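## Task

Place the blue-labelled CD, and no other disc, into the CD player's tray so that it sits flat in the round recess with its label facing up, then shut the tray. The player must stay in its original spot without being rotated or tipped. Touch the CD only at its outer rim or around its centre hole; any robot pressure on a flat face elsewhere means failure. The result only counts if it holds without the robot supporting anything at the end.

## Robot and tools

Robot: two arms, left_arm and right_arm, each with seven joints and a parallel two-finger gripper. The names are labels only; left_arm sits on the +y side of the scene. Cameras: cam_high (overview), cam_left_wrist and cam_right_wrist, each 896x504 pixels.

Scene frame: origin on the table surface midway between the arms, +x out over the table, +z up. Results report each gripper's end_effector_position (metres) and end_effector_quat_wxyz in this frame. The reported point lies between the pads when closed; fingertips extend about 19 mm past it when closed, 6 mm when fully open. Printed positions can be off, more so at long reach. Fingers point along the gripper's +z and close along its y axis.

The row: every motion command uses one flat list of 18 numbers, each in [-1, 1], covering both arms even if one stays still. Layout: left_arm's 7 joint values, its gripper position, its gripper speed, then the same 9 for right_arm. Joint order is strictly: waist, shoulder, elbow, forearm roll, upper arm roll, wrist pitch, wrist roll. Joint values are offsets, not poses, scaled so 1.0 equals 0.9985 rad for waist, shoulder, upper arm roll and elbow, and 0.8765 rad for forearm roll, wrist pitch and wrist roll. Stated joint ranges (rad): waist, upper arm roll, forearm roll, wrist roll ±69.115; shoulder ±2.250; elbow ±2.580; wrist pitch ±2.100 (real ends may differ by 0.013).

Gripper numbers are absolute settings, not offsets. Position: +1 fully open (85 mm), 0 about 41 mm, about -0.8 pads touch, -1 closes until blocked (about 190-235 N per pad). Speed: -1 about 20 mm/s, 0 about 85, +1 about 150. A 0 is a real command, so to keep a gripper unchanged, resend its previous two numbers. For a firm grip send -1 and keep sending it; for a gentle one open, then close to just below the object's width. Releasing means sending a width larger than the object. Closing pushes the tips roughly 13 mm further out, so keep that clearance above surfaces. position_measured_pct is about 50 minus 50 times the actual finger position (0 = fully open); stopping below about 90 short of the target means something is held, about 90 means the pads met.

Tools:
execute_actions(actions): a list of actions; each action is a table of 1 to 15 rows, one row per 1/30 s step, with the final row repeated until 15 steps are filled. Joint offsets in every row are measured from the angles at the start of that action (not the previous row); for the first action, from the last reported angles. An empty list just returns the current state and images. An action asking a joint to go more than 0.013 rad beyond its range is refused for both arms; a malformed action or an illegal first action cancels the whole call.
move(target, speed, blocking): target is one 18-number row; its joint offsets count from the Joint positions in the latest result that listed them. All joints travel proportionally, so grippers follow curves; duration 0.5 to 10 s. speed is the top rate in rad/s of the joint with the farthest to go, 0.01 to 2, default 0.5. blocking=false returns after 0.5 s while motion continues; then use wait or stop before sending anything else. The move ignores obstacles and the other arm.
wait(seconds): 0 to 10, holds the last commands and reports state; returns early if a move finishes.
stop(): brakes a running move; fingers keep going.
zoom_image(camera, region): region [x0, y0, x1, y1] in pixels, at most 504x504, for a closer look.
finished_scene(scene): ends the current scene by its number and reveals whether it succeeded; irreversible. Replying without a tool call ends everything.

Results: state line per arm, Joint positions and Joint velocities (rad, rad/s, same joint order), Joint targets, position_measured_pct, and notices: "joint sent to its limit", "joint command not followed" (clearance check altered targets), MOTOR HOT, OVER-TEMPERATURE FAULT, torque fault. A move adds a "move:" line with its ending (done, off_target, moving, held, fault), limits=held or limits=none, and each arm's joint furthest from target.

Motion limits: each step the joint target is kept within 0.304 rad of the measured angle for the first four joints and 0.266 for the wrist three, and targets are scaled back if they would shift a gripper over 70 mm, so big offsets need several actions; check Joint targets and resend the remainder.

Avoid: knocking anything off the table, dropping or slamming the CD, pressing its flat faces, shoving or turning the player, arm-to-arm contact, fast impacts and targets far past a contact. Joint torque reaching the load limit (48 N m for the first four joints, 30.2 for the wrist three, including held weight) freezes that arm for 10 s. Holding loads heats motors; at 75 °C the arm sags. Loose objects may occasionally be nudged by outside pushes, so recheck before finishing.

Each tool is called after "Emit:" as name([rows], argument=value, ...), one row to a line, values as JSON.

## Session

Emit:
execute_actions(actions=[])

Scene clock: 0.00 s.
left_arm: end_effector_position=(+0.4398, +0.3445, +0.2001) position_measured_pct=0.0 end_effector_quat_wxyz=(+0.001, +0.100, +0.995, +0.000) | right_arm: end_effector_position=(+0.4792, -0.4078, +0.3684) position_measured_pct=0.0 end_effector_quat_wxyz=(+0.285, +0.721, +0.629, -0.057)
Joint names: [waist, shoulder, elbow, forearm roll, upper arm roll, wrist pitch, wrist roll]
Joint positions: left_arm=[-0.056  0.43   1.659  0.001 -0.003  1.051  1.515] | right_arm=[-0.152  0.141  1.674  0.567  0.207  1.149 -0.456]
Joint velocities: left_arm=[-0.     0.    -0.002  0.001 -0.001  0.001  0.   ] | right_arm=[-0.     0.001 -0.     0.001 -0.    -0.     0.   ]
Motor temperatures (°C, as the motors report them): left_arm=[35 34 34 41 31 37 42] | right_arm=[34 33 33 38 29 39 46]
Joint targets: left_arm=[-0.056 0.430 1.659 0.001 -0.003 1.051 1.515] | right_arm=[-0.152 0.141 1.674 0.567 0.207 1.149 -0.456]

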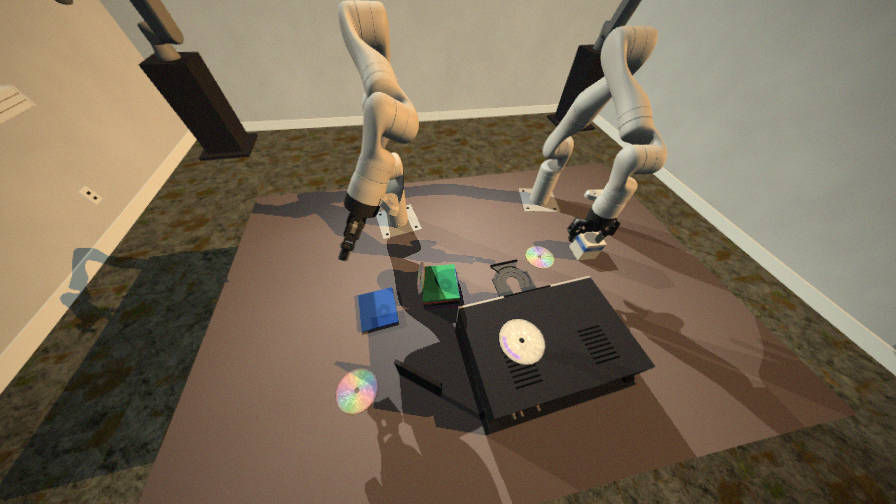

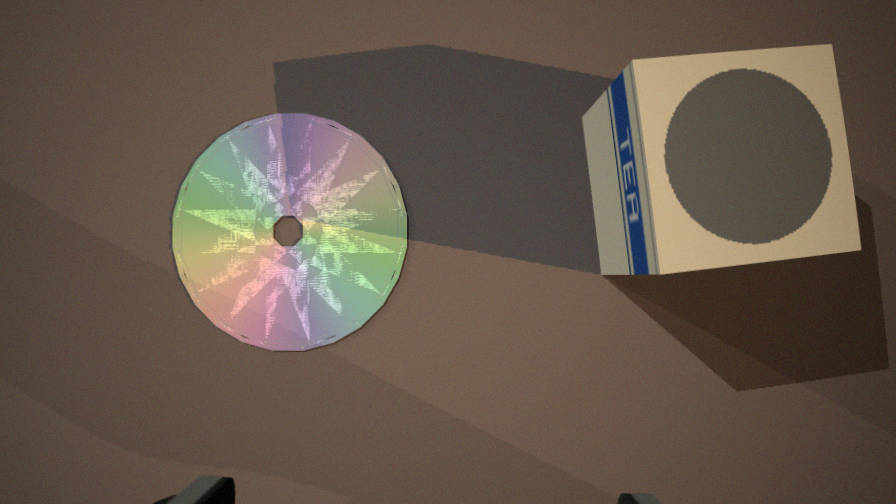

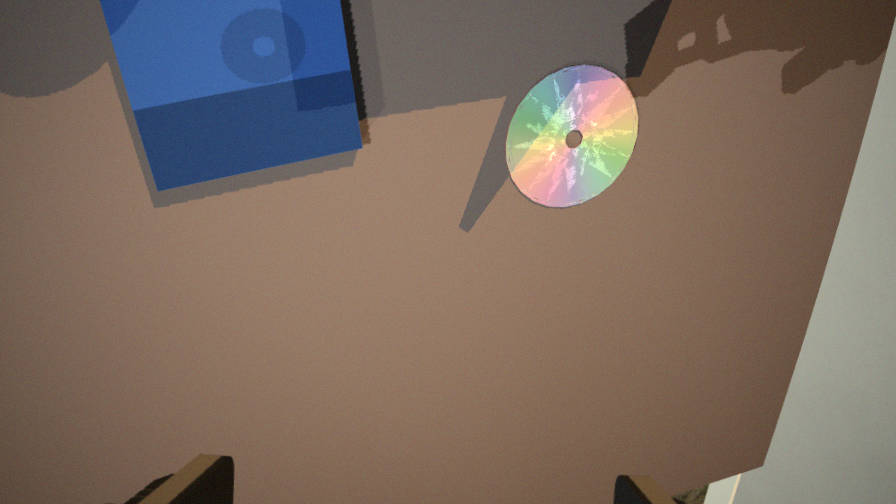

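Emit:
zoom_image(camera="cam_high", region=[340, 220, 620, 420])

Emit:
zoom_image(camera="cam_high", region=[400, 245, 500, 325])

Region (340, 220, 620, 420) of cam_high's 896x504 image, scaled by 1.800, with more detail than that image has; it fills the top 360 rows of this view, and the rest is white.

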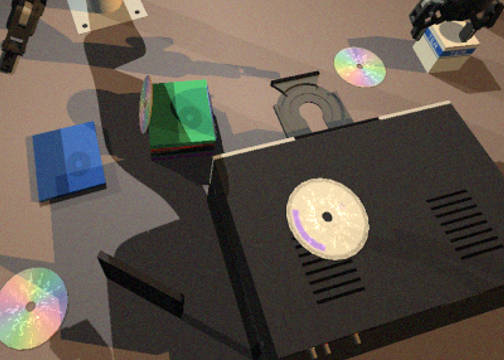

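Region (400, 245, 500, 325) of cam_high's 896x504 image, scaled by 5.040, with more detail than that image has; it fills the top 403 rows of this view, and the rest is white.

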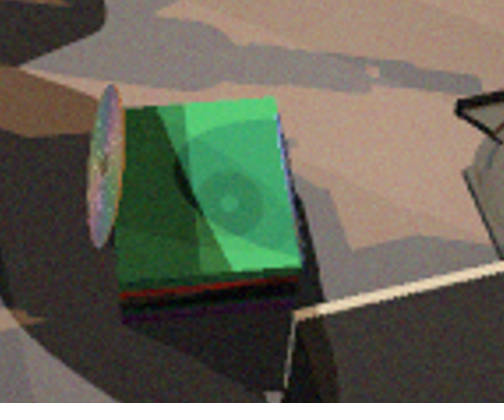

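Emit:
zoom_image(camera="cam_left_wrist", region=[160, 100, 420, 360])

Emit:
zoom_image(camera="cam_right_wrist", region=[490, 50, 660, 220])

Emit:
zoom_image(camera="cam_high", region=[440, 255, 480, 305])

Region (160, 100, 420, 360) of cam_left_wrist's 896x504 image, scaled by 1.938.

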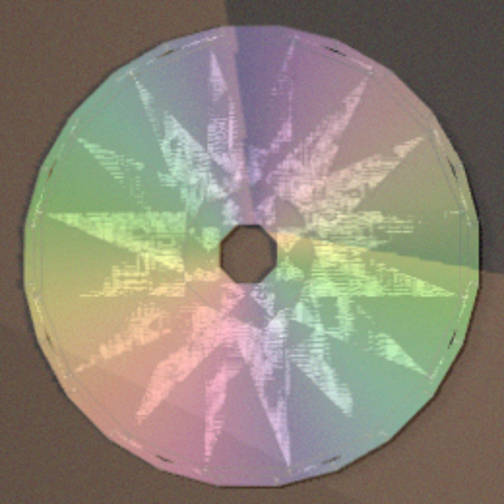

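Region (490, 50, 660, 220) of cam_right_wrist's 896x504 image, scaled by 2.965.

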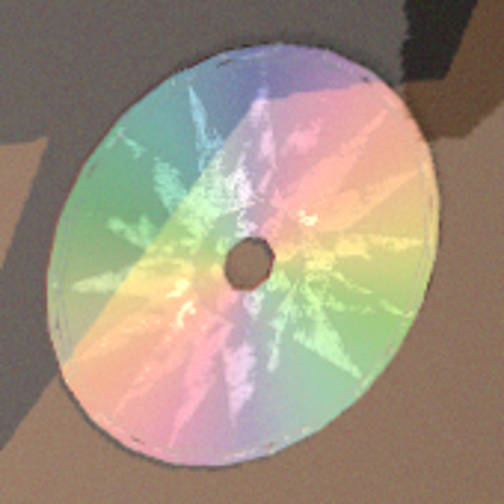

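Region (440, 255, 480, 305) of cam_high's 896x504 image, scaled by 10.080, with more detail than that image has; it fills the left 403 columns of this view, and the rest is white.

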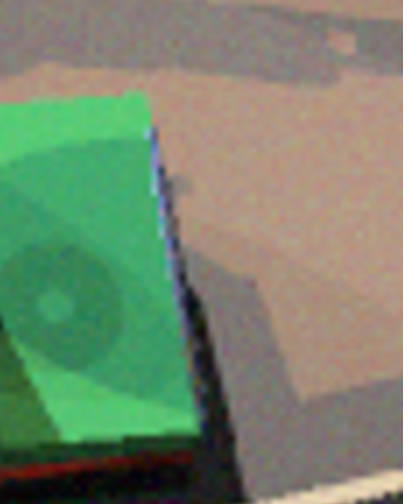

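Emit:
move(target=[0.3205,0.3335,-0.9564,-0.0011,0.003,0.7119,0.7964,-0.8,0.5, -0.1429,0.2424,-0.1168,-0.6469,-0.2073,0.0595,0,1,0.5], speed=1.0)

Scene clock: 96.97 s.
left_arm: end_effector_position=(+0.5267, +0.1401, +0.3101) position_measured_pct=89.7 end_effector_quat_wxyz=(-0.000, -0.088, +0.996, +0.000) | right_arm: end_effector_position=(+0.4404, -0.1054, +0.2503) position_measured_pct=0.0 end_effector_quat_wxyz=(-0.000, +0.701, +0.713, -0.000)
Joint names: [waist, shoulder, elbow, forearm roll, upper arm roll, wrist pitch, wrist roll]
Joint positions: left_arm=[ 0.264  0.763  0.704  0.    -0.     1.675  2.213] | right_arm=[-0.295  0.383  1.557 -0.     0.     1.202 -0.456]
Joint velocities: left_arm=[ 0.001  0.002  0.001 -0.    -0.     0.001 -0.   ] | right_arm=[-0.001  0.    -0.     0.001  0.    -0.    -0.   ]
Motor temperatures (°C, as the motors report them): left_arm=[35 33 34 41 31 37 42] | right_arm=[34 33 33 38 29 39 46]
Joint targets: left_arm=[0.264 0.763 0.704 0.000 -0.000 1.675 2.213] | right_arm=[-0.295 0.383 1.557 -0.000 0.000 1.202 -0.456]
move: done; limits=none; left_arm: farthest joint: the waist, 0.000 radians from its target (0.320 radians at the start); right_arm: farthest joint: the waist, 0.000 radians from its target (0.143 radians at the start)

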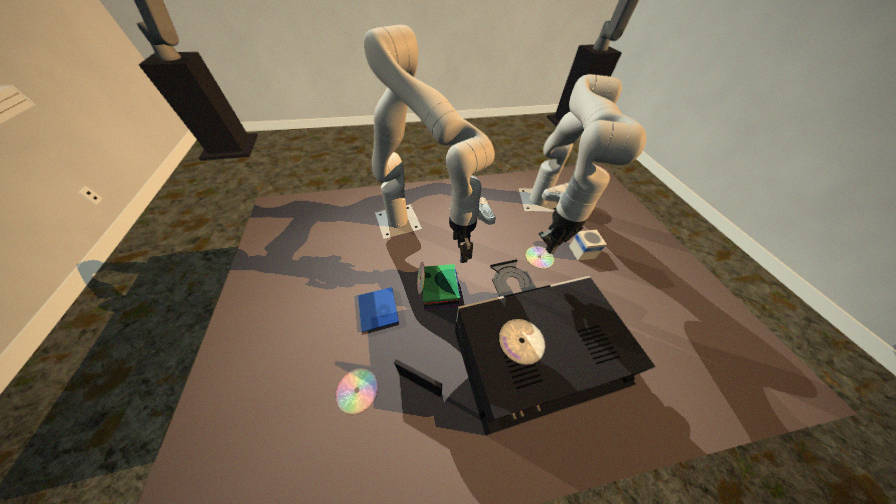

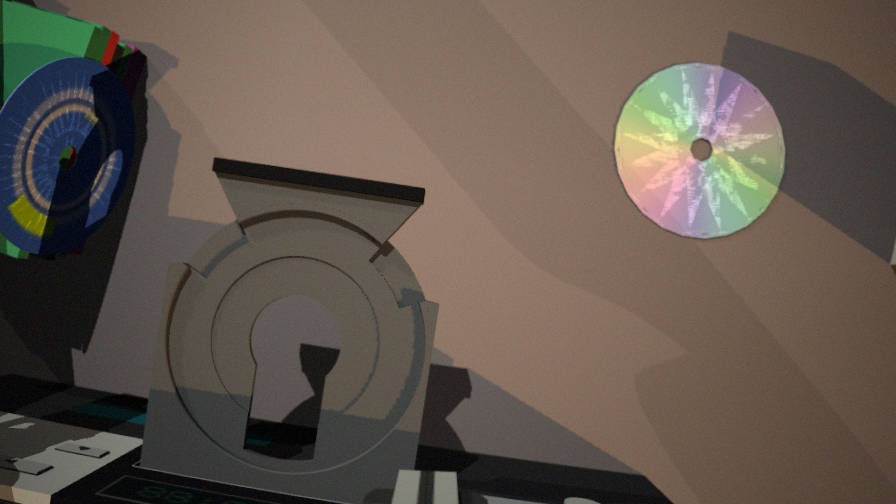

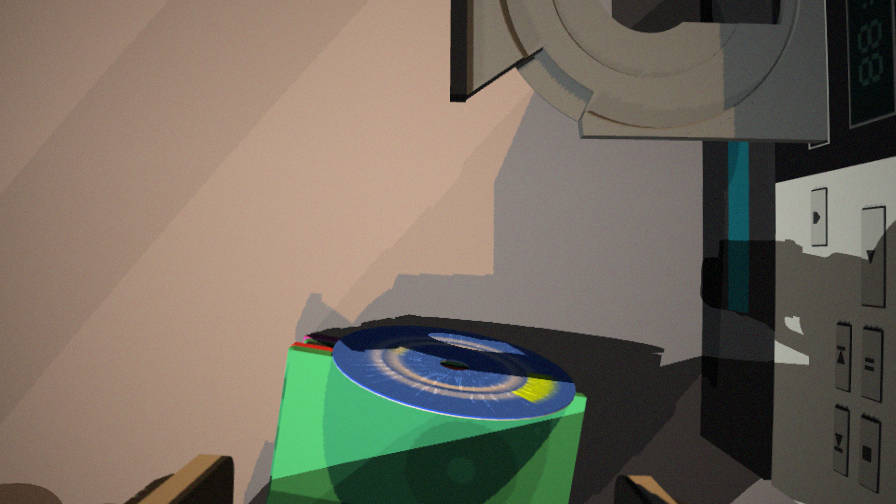

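Emit:
execute_actions(actions=[])

Scene clock: 123.70 s.
left_arm: end_effector_position=(+0.5266, +0.1400, +0.3100) position_measured_pct=89.7 end_effector_quat_wxyz=(-0.000, -0.088, +0.996, +0.000) | right_arm: end_effector_position=(+0.4404, -0.1054, +0.2502) position_measured_pct=0.0 end_effector_quat_wxyz=(-0.000, +0.701, +0.713, -0.000)
Joint names: [waist, shoulder, elbow, forearm roll, upper arm roll, wrist pitch, wrist roll]
Joint positions: left_arm=[ 0.264  0.763  0.704  0.    -0.     1.675  2.213] | right_arm=[-0.295  0.383  1.557 -0.     0.     1.202 -0.456]
Joint velocities: left_arm=[-0.    -0.     0.002  0.001 -0.     0.     0.   ] | right_arm=[ 0.     0.001  0.     0.001 -0.     0.001 -0.001]
Motor temperatures (°C, as the motors report them): left_arm=[35 34 34 41 31 37 42] | right_arm=[34 34 33 38 29 39 46]
Joint targets: left_arm=[0.264 0.763 0.704 0.000 -0.000 1.675 2.213] | right_arm=[-0.295 0.383 1.557 -0.000 0.000 1.202 -0.456]

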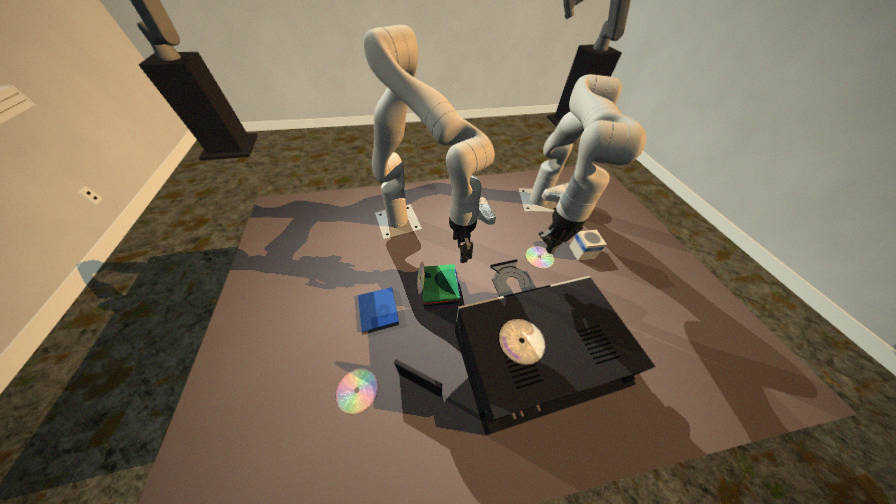

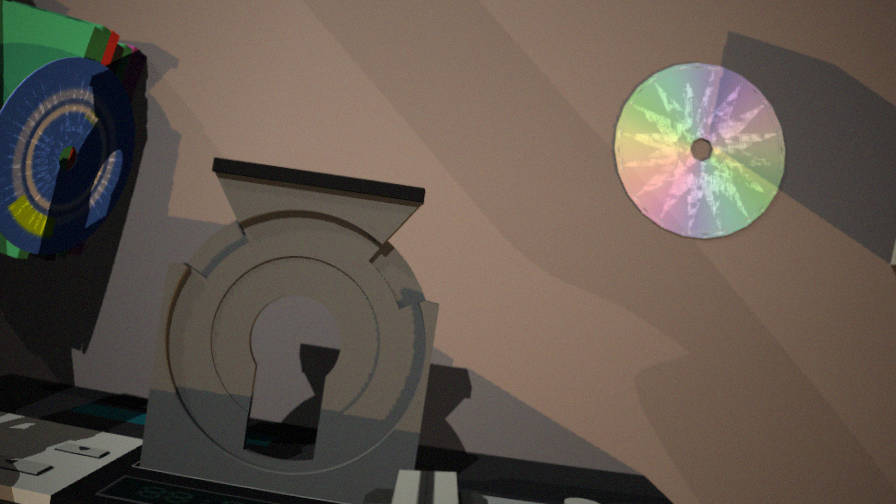

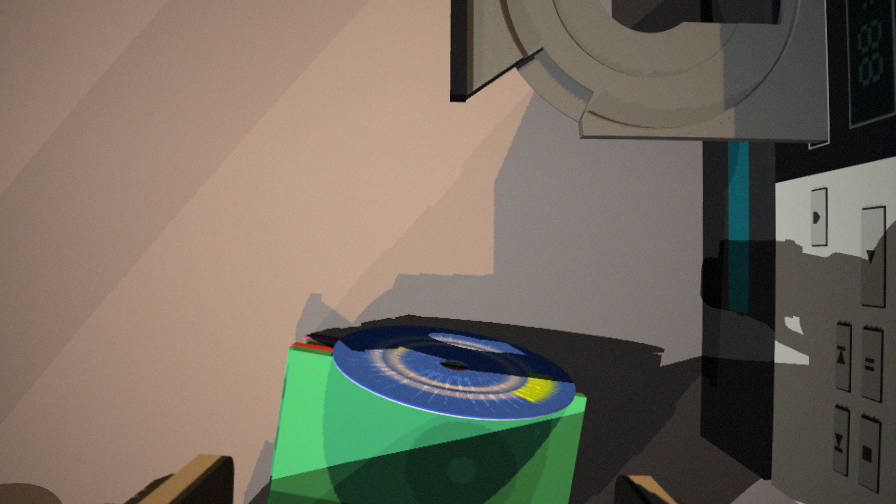

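Emit:
zoom_image(camera="cam_left_wrist", region=[130, 140, 470, 500])

Emit:
zoom_image(camera="cam_right_wrist", region=[280, 300, 620, 460])

Region (130, 140, 470, 500) of cam_left_wrist's 896x504 image, scaled by 1.400.

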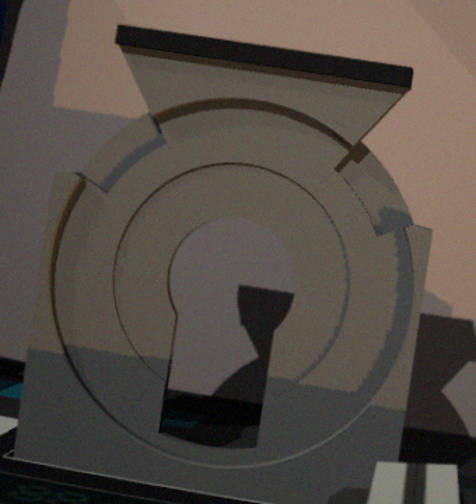

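Region (280, 300, 620, 460) of cam_right_wrist's 896x504 image, scaled by 1.482; it fills the top 237 rows of this view, and the rest is white.

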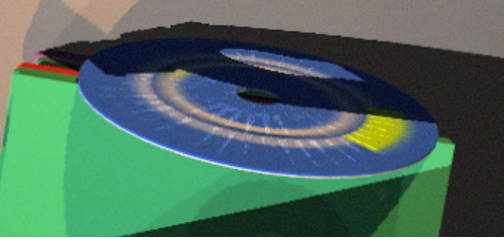

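Emit:
move(target=[0,0,0,0,0,0,0.7964,-0.8,0.5, 0.0063,0.0559,0.0619,0,0,-0.1344,0.806,-0.5,0.5], speed=1.0)

Scene clock: 200.60 s.
left_arm: end_effector_position=(+0.5266, +0.1400, +0.3100) position_measured_pct=89.7 end_effector_quat_wxyz=(-0.000, -0.423, +0.906, +0.000) | right_arm: end_effector_position=(+0.4472, -0.1052, +0.2073) position_measured_pct=75.0 end_effector_quat_wxyz=(+0.000, +0.413, +0.911, +0.000)
Joint names: [waist, shoulder, elbow, forearm roll, upper arm roll, wrist pitch, wrist roll]
Joint positions: left_arm=[ 0.264  0.763  0.704  0.    -0.     1.675  2.911] | right_arm=[-0.288  0.439  1.619 -0.     0.     1.084  0.25 ]
Joint velocities: left_arm=[-0.    -0.001  0.     0.     0.001  0.     0.   ] | right_arm=[-0.     0.002  0.    -0.001 -0.     0.     0.   ]
Motor temperatures (°C, as the motors report them): left_arm=[35 34 34 41 31 37 42] | right_arm=[34 34 33 38 29 39 46]
Joint targets: left_arm=[0.264 0.763 0.704 0.000 -0.000 1.675 2.911] | right_arm=[-0.288 0.439 1.619 -0.000 0.000 1.084 0.250]
move: done; limits=none; left_arm: farthest joint: the waist, 0.000 radians from its target (0.000 radians at the start); right_arm: farthest joint: the waist, 0.000 radians from its target (0.006 radians at the start)

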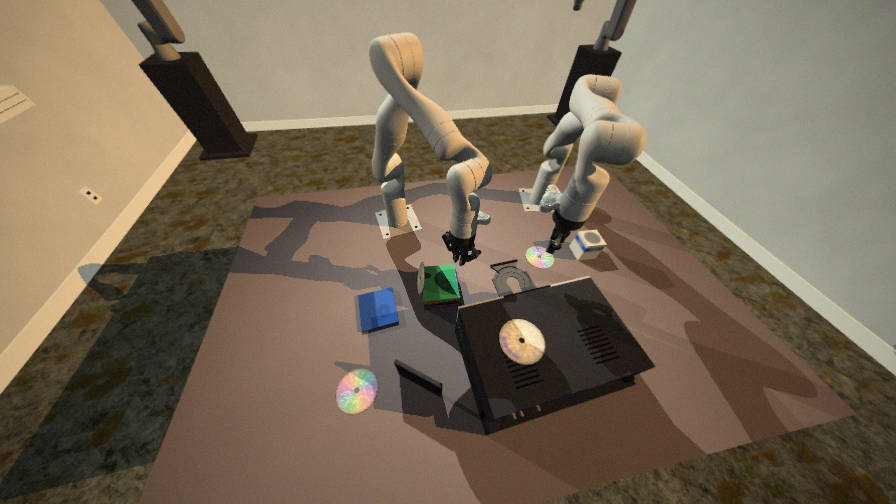

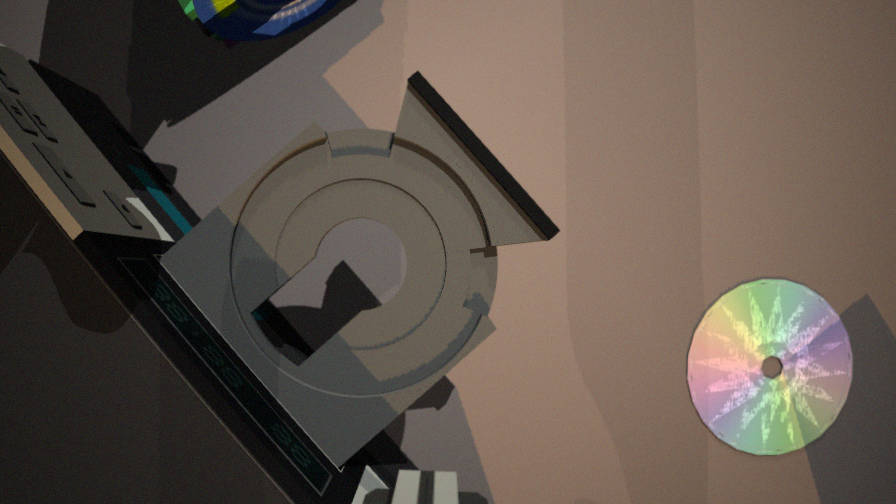

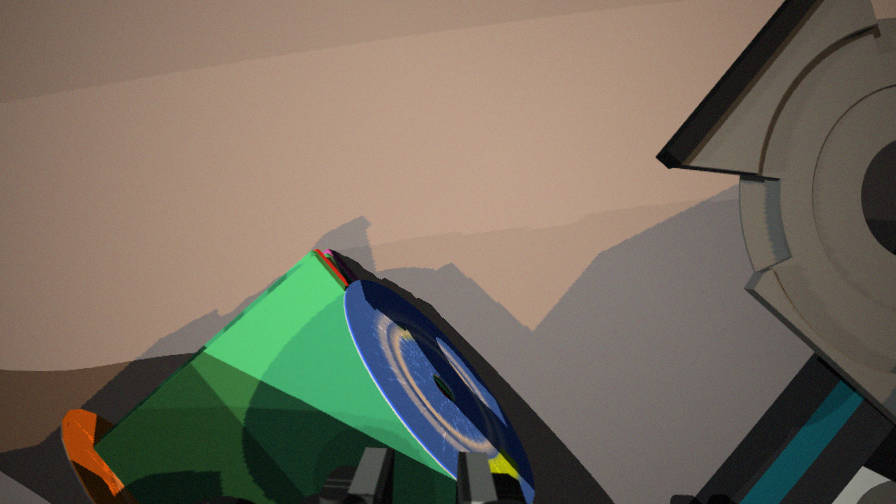

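Emit:
move(target=[0,0,0,0,0,0,0.7964,-0.8,0.5, 0.0056,0.0557,0.0617,0,0,-0.1342,0.8066,-0.5,0.5], speed=1.0)

Scene clock: 206.40 s.
left_arm: end_effector_position=(+0.5266, +0.1400, +0.3100) position_measured_pct=89.7 end_effector_quat_wxyz=(+0.000, +0.707, -0.707, -0.000) | right_arm: end_effector_position=(+0.4499, -0.1067, +0.1653) position_measured_pct=75.0 end_effector_quat_wxyz=(+0.000, +0.075, +0.997, +0.000)
Joint names: [waist, shoulder, elbow, forearm roll, upper arm roll, wrist pitch, wrist roll]
Joint positions: left_arm=[ 0.264  0.763  0.704  0.    -0.     1.675  3.609] | right_arm=[-0.283  0.495  1.68  -0.     0.     0.966  0.957]
Joint velocities: left_arm=[-0.     0.     0.002  0.    -0.    -0.001  0.   ] | right_arm=[0.001 0.001 0.    0.    0.    0.001 0.   ]
Motor temperatures (°C, as the motors report them): left_arm=[35 34 34 41 31 37 42] | right_arm=[34 34 33 38 29 39 46]
Joint targets: left_arm=[0.264 0.763 0.704 0.000 -0.000 1.675 3.609] | right_arm=[-0.283 0.495 1.680 -0.000 0.000 0.966 0.957]
move: done; limits=none; left_arm: farthest joint: the waist, 0.000 radians from its target (0.000 radians at the start); right_arm: farthest joint: the waist, 0.000 radians from its target (0.006 radians at the start)

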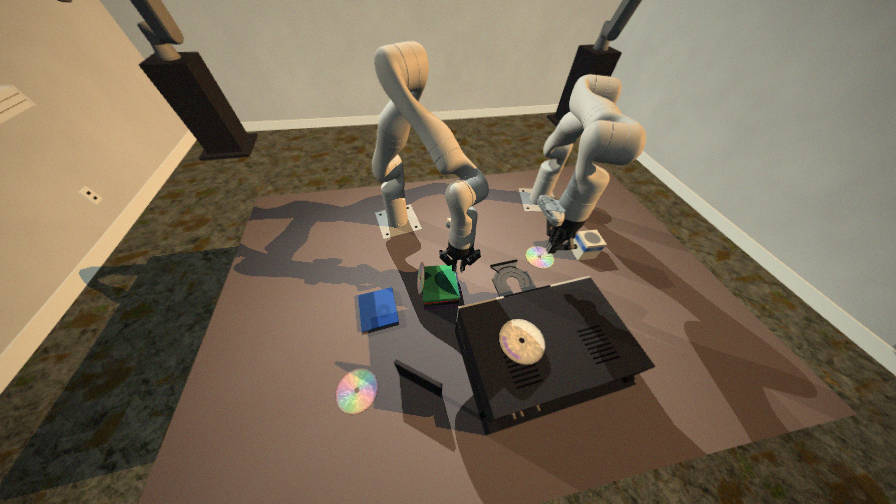

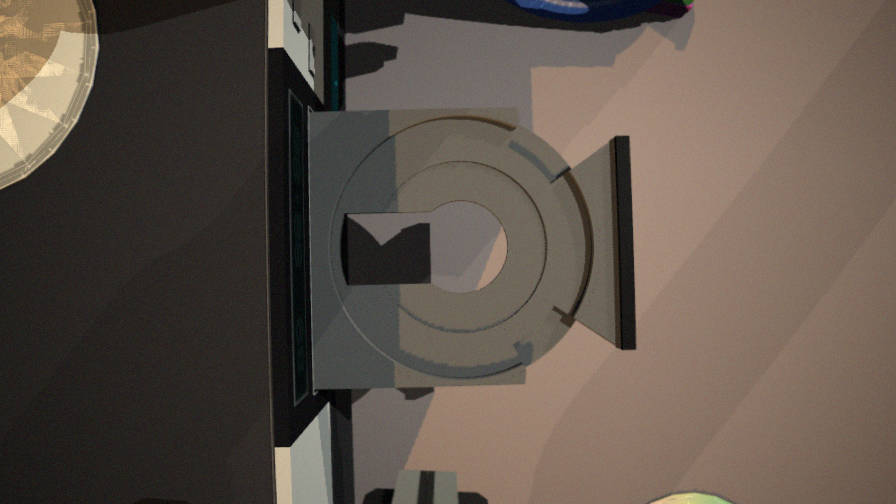

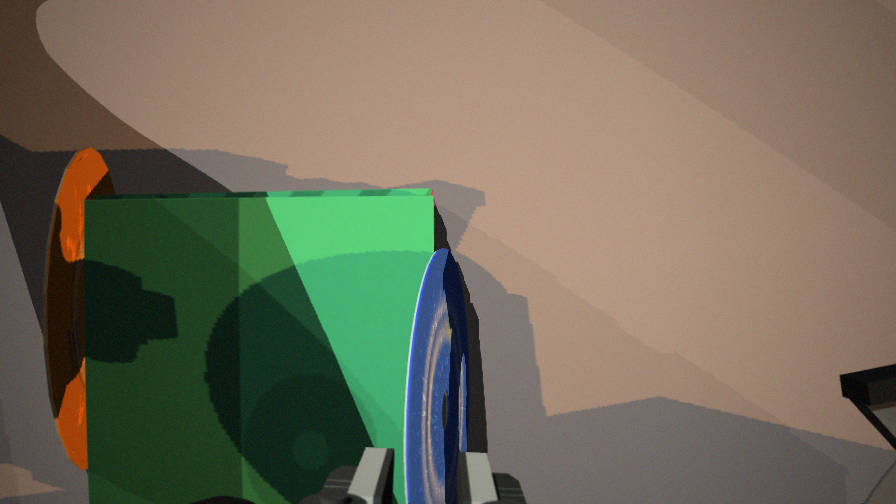

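Emit:
zoom_image(camera="cam_left_wrist", region=[300, 95, 660, 400])

Emit:
zoom_image(camera="cam_right_wrist", region=[330, 230, 550, 504])

Region (300, 95, 660, 400) of cam_left_wrist's 896x504 image, scaled by 1.400; it fills the top 427 rows of this view, and the rest is white.

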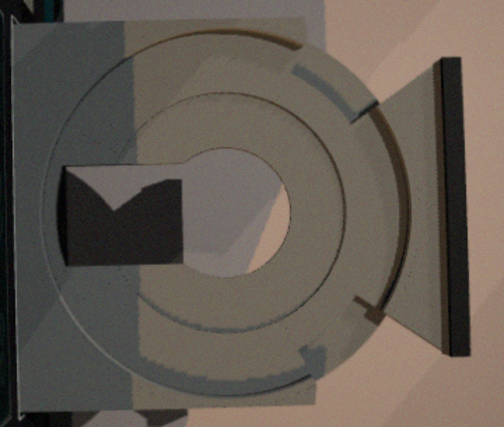

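Region (330, 230, 550, 504) of cam_right_wrist's 896x504 image, scaled by 1.839; it fills the left 405 columns of this view, and the rest is white.

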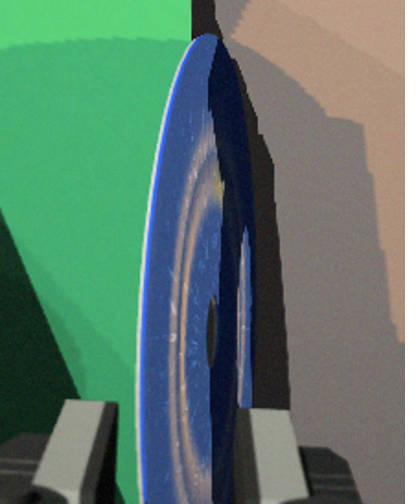

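Emit:
move(target=[0,0,0,0,0,0,0,-0.8,0.5, 0.0111,0.0227,0.0394,0,0,-0.0707,0.0127,-0.5,0.5], speed=0.2)

Scene clock: 318.83 s.
left_arm: end_effector_position=(+0.5266, +0.1400, +0.3100) position_measured_pct=89.7 end_effector_quat_wxyz=(+0.000, +0.707, -0.707, -0.000) | right_arm: end_effector_position=(+0.4490, -0.1127, +0.1450) position_measured_pct=75.0 end_effector_quat_wxyz=(+0.000, +0.075, +0.997, +0.000)
Joint names: [waist, shoulder, elbow, forearm roll, upper arm roll, wrist pitch, wrist roll]
Joint positions: left_arm=[ 0.264  0.763  0.704  0.    -0.     1.675  3.609] | right_arm=[-0.272  0.517  1.72  -0.     0.     0.904  0.968]
Joint velocities: left_arm=[ 0.     0.001  0.002  0.     0.002 -0.     0.   ] | right_arm=[ 0.     0.001  0.     0.001 -0.    -0.001  0.   ]
Motor temperatures (°C, as the motors report them): left_arm=[35 35 34 41 31 37 42] | right_arm=[34 34 33 38 29 39 46]
Joint targets: left_arm=[0.264 0.763 0.704 0.000 -0.000 1.675 3.609] | right_arm=[-0.272 0.517 1.720 -0.000 0.000 0.904 0.968]
move: done; limits=none; left_arm: farthest joint: the waist, 0.000 radians from its target (0.000 radians at the start); right_arm: farthest joint: the shoulder, 0.001 radians from its target (0.023 radians at the start)

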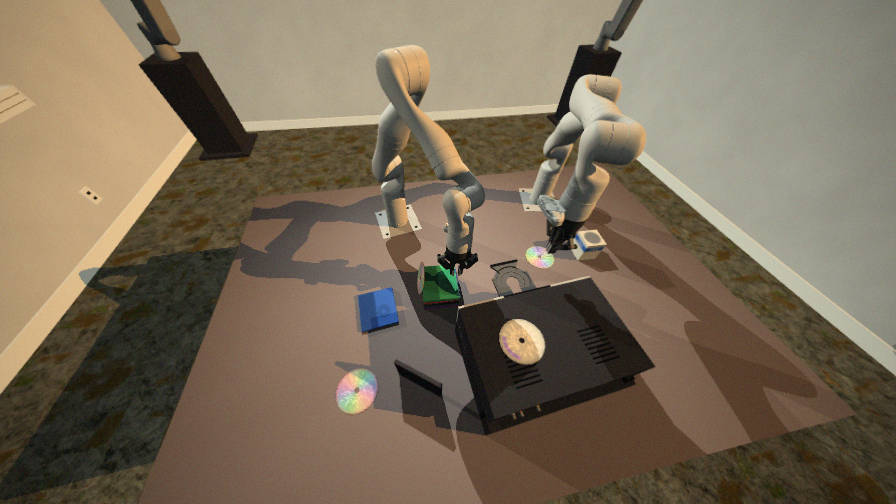

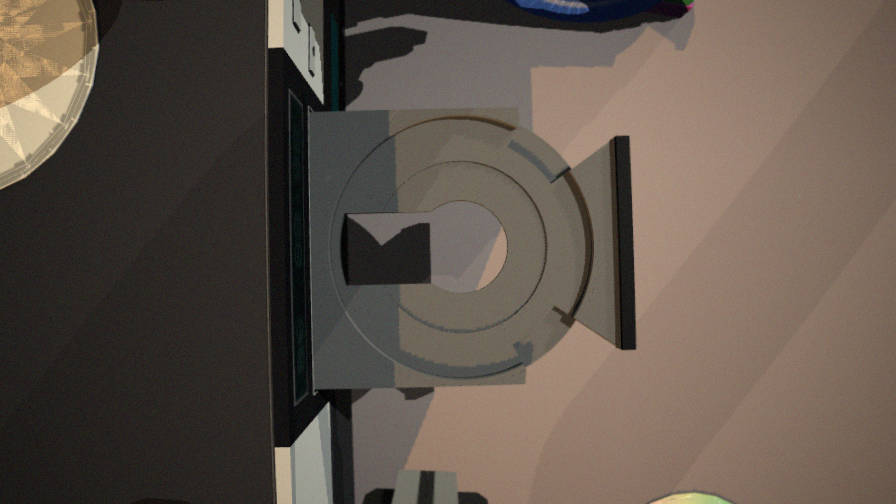

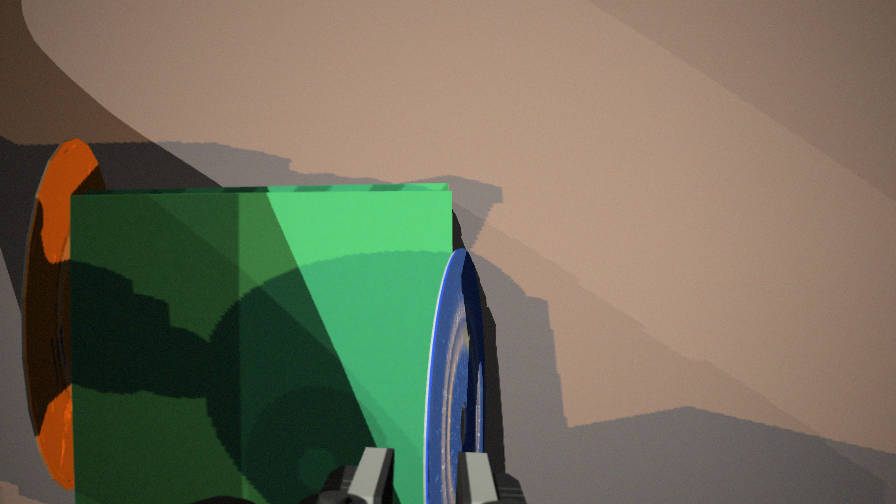

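Emit:
zoom_image(camera="cam_right_wrist", region=[350, 234, 550, 504])

Region (350, 234, 550, 504) of cam_right_wrist's 896x504 image, scaled by 1.867; it fills the left 373 columns of this view, and the rest is white.

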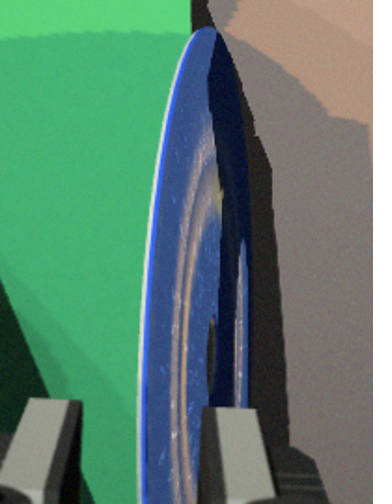

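Emit:
move(target=[0,0,0,0,0,0,0,-0.8,0.5, 0,0.0167,0.0140,0,0,-0.0350,0,-0.5,0.5], speed=0.1)

Emit:
execute_actions([
  [[0,0,0,0,0,0,0,-0.8,0.5, 0,0,0,0,0,0,0,-0.9,-0.6]],
  [[0,0,0,0,0,0,0,-0.8,0.5, 0,0,0,0,0,0,0,-0.9,-0.6]],
])

Scene clock: 340.73 s.
left_arm: end_effector_position=(+0.5266, +0.1400, +0.3100) position_measured_pct=89.7 end_effector_quat_wxyz=(+0.000, +0.707, -0.707, -0.000) | right_arm: end_effector_position=(+0.4490, -0.1127, +0.1341) position_measured_pct=75.0 end_effector_quat_wxyz=(+0.000, +0.075, +0.997, +0.000)
Joint names: [waist, shoulder, elbow, forearm roll, upper arm roll, wrist pitch, wrist roll]
Joint positions: left_arm=[ 0.264  0.763  0.704  0.    -0.     1.675  3.609] | right_arm=[-0.272  0.534  1.734 -0.     0.     0.874  0.968]
Joint velocities: left_arm=[ 0.     0.001  0.001 -0.     0.    -0.001  0.   ] | right_arm=[-0.     0.001  0.    -0.001  0.    -0.002 -0.   ]
Motor temperatures (°C, as the motors report them): left_arm=[35 35 34 41 31 37 42] | right_arm=[34 34 33 38 29 39 46]
Joint targets: left_arm=[0.264 0.763 0.704 0.000 -0.000 1.675 3.609] | right_arm=[-0.272 0.534 1.734 -0.000 0.000 0.874 0.968]
move: done; limits=none; left_arm: farthest joint: the waist, 0.000 radians from its target (0.000 radians at the start); right_arm: farthest joint: the waist, 0.000 radians from its target (0.000 radians at the start)

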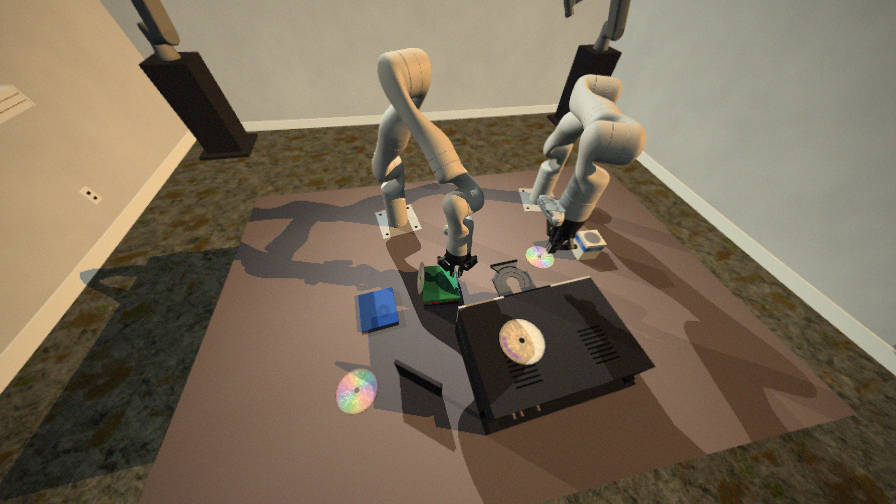

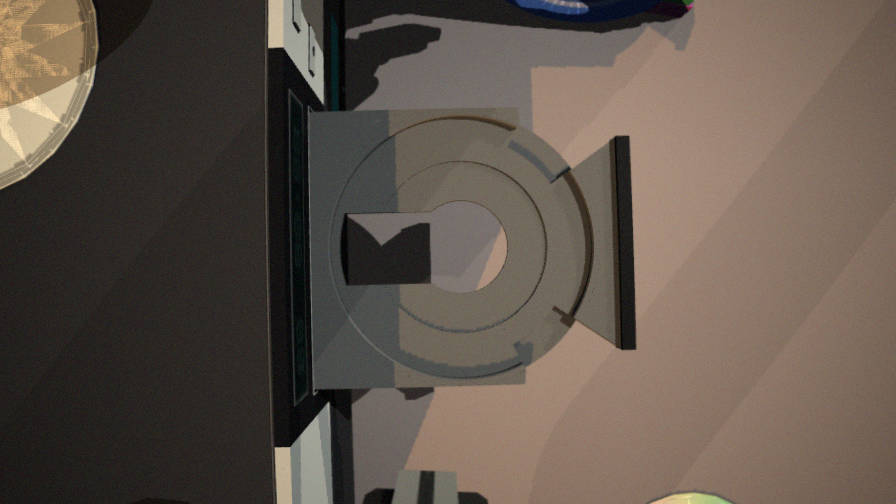

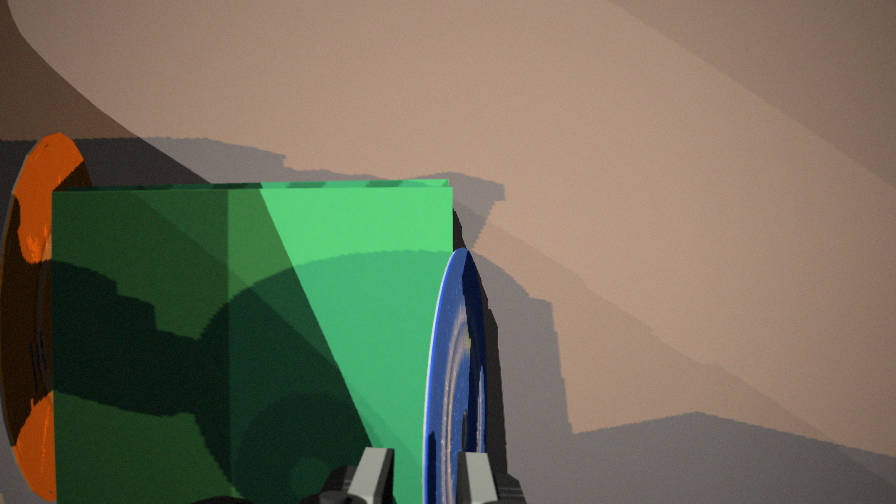

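Scene clock: 341.73 s.
left_arm: end_effector_position=(+0.5266, +0.1400, +0.3100) position_measured_pct=89.7 end_effector_quat_wxyz=(+0.000, +0.707, -0.707, -0.000) | right_arm: end_effector_position=(+0.4492, -0.1123, +0.1343) position_measured_pct=90.9 end_effector_quat_wxyz=(+0.001, +0.075, +0.997, +0.001)
Joint names: [waist, shoulder, elbow, forearm roll, upper arm roll, wrist pitch, wrist roll]
Joint positions: left_arm=[ 0.264  0.763  0.704  0.    -0.     1.675  3.609] | right_arm=[-0.272  0.533  1.733 -0.     0.     0.873  0.968]
Joint velocities: left_arm=[ 0.    -0.     0.001  0.     0.    -0.    -0.   ] | right_arm=[ 0.    -0.     0.    -0.001  0.    -0.001  0.   ]
Motor temperatures (°C, as the motors report them): left_arm=[35 35 34 41 31 37 42] | right_arm=[34 34 33 38 29 39 46]
Joint targets: left_arm=[0.264 0.763 0.704 0.000 -0.000 1.675 3.609] | right_arm=[-0.272 0.533 1.733 -0.000 0.000 0.873 0.968]

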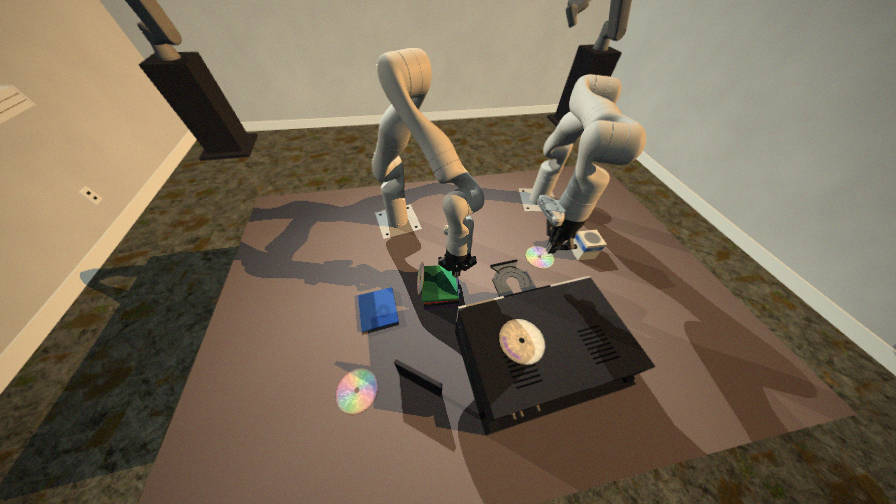

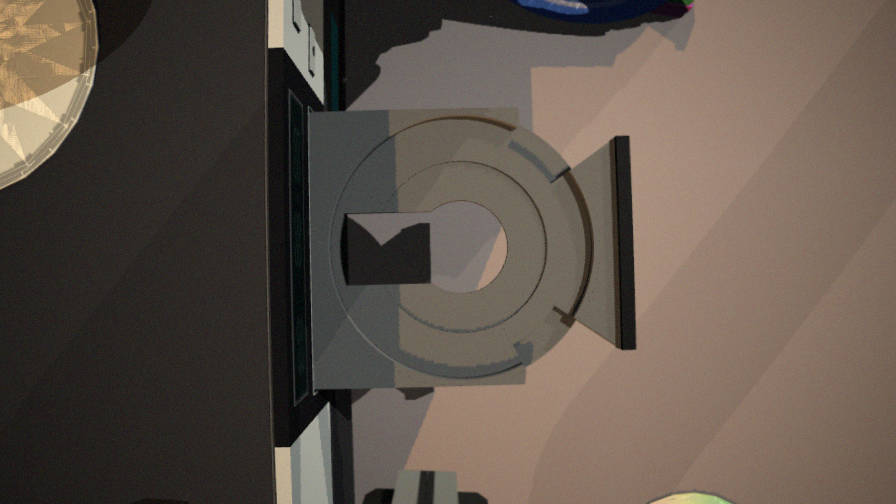

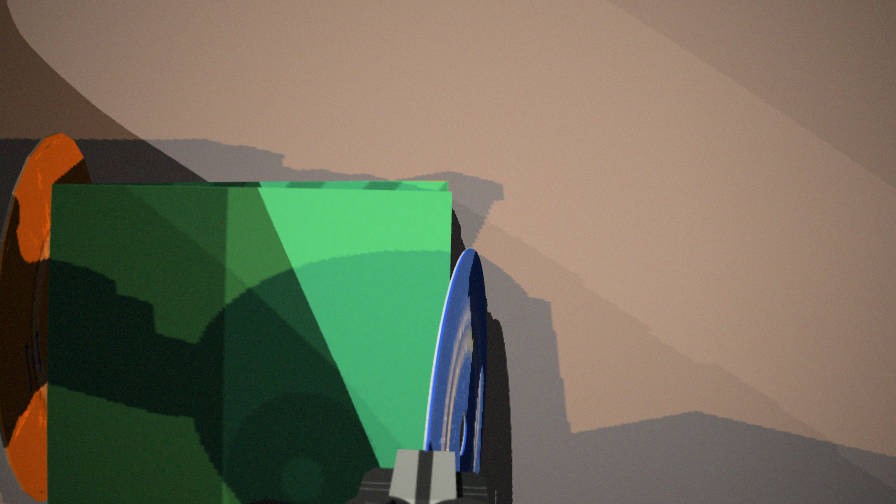

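Emit:
move(target=[0,0,0,0,0,0,0,-0.8,0.5, -0.0354,0.0141,-0.0430,0,0,0.0329,-0.0404,-0.9,-0.6], speed=0.08)

Scene clock: 356.77 s.
left_arm: end_effector_position=(+0.5266, +0.1400, +0.3100) position_measured_pct=89.7 end_effector_quat_wxyz=(+0.000, +0.707, -0.707, -0.000) | right_arm: end_effector_position=(+0.4523, -0.0926, +0.1384) position_measured_pct=90.9 end_effector_quat_wxyz=(+0.001, +0.075, +0.997, +0.001)
Joint names: [waist, shoulder, elbow, forearm roll, upper arm roll, wrist pitch, wrist roll]
Joint positions: left_arm=[ 0.264  0.763  0.704  0.    -0.     1.675  3.609] | right_arm=[-0.307  0.547  1.69  -0.     0.     0.902  0.933]
Joint velocities: left_arm=[ 0.     0.001  0.001 -0.001  0.    -0.     0.   ] | right_arm=[-0.003  0.003 -0.001 -0.     0.     0.003 -0.001]
Motor temperatures (°C, as the motors report them): left_arm=[35 35 34 41 31 37 42] | right_arm=[34 34 33 38 29 39 46]
Joint targets: left_arm=[0.264 0.763 0.704 0.000 -0.000 1.675 3.609] | right_arm=[-0.307 0.547 1.690 -0.000 0.000 0.902 0.933]
move: done; limits=none; left_arm: farthest joint: the waist, 0.000 radians from its target (0.000 radians at the start); right_arm: farthest joint: the waist, 0.000 radians from its target (0.035 radians at the start)

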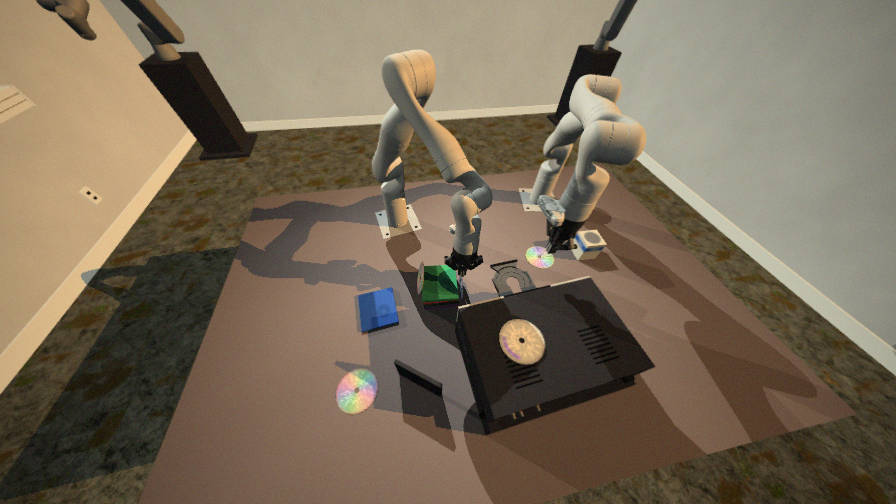

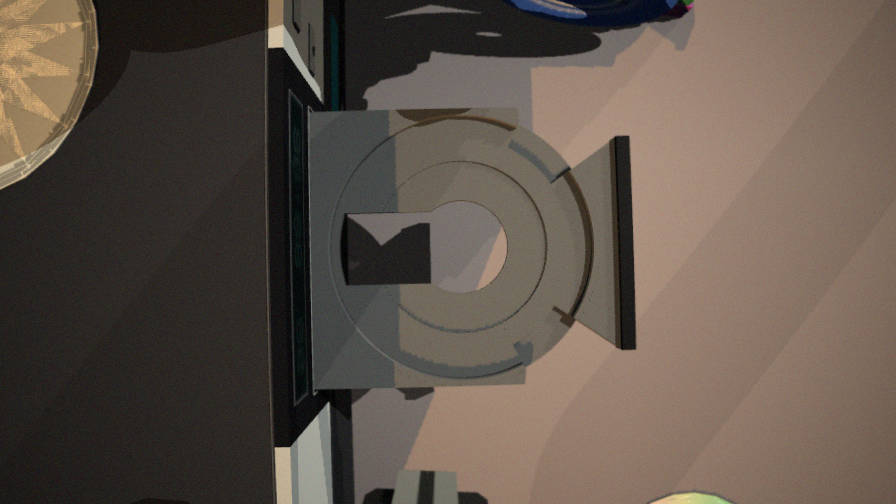

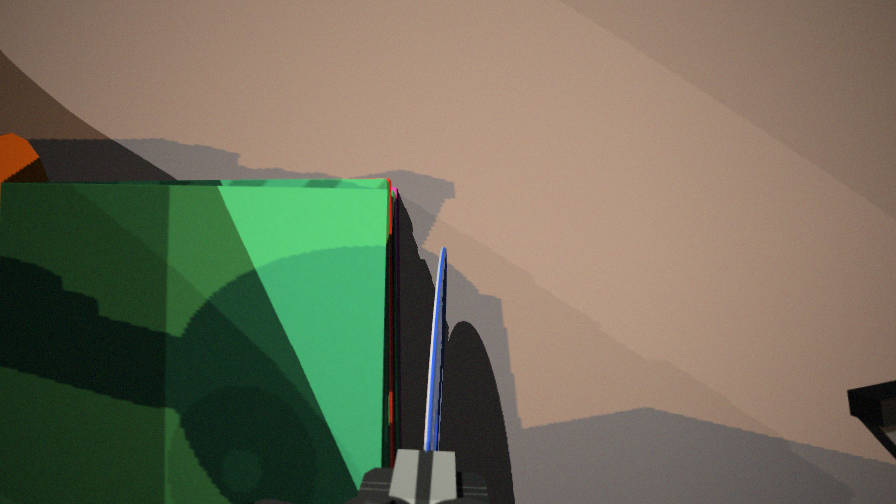

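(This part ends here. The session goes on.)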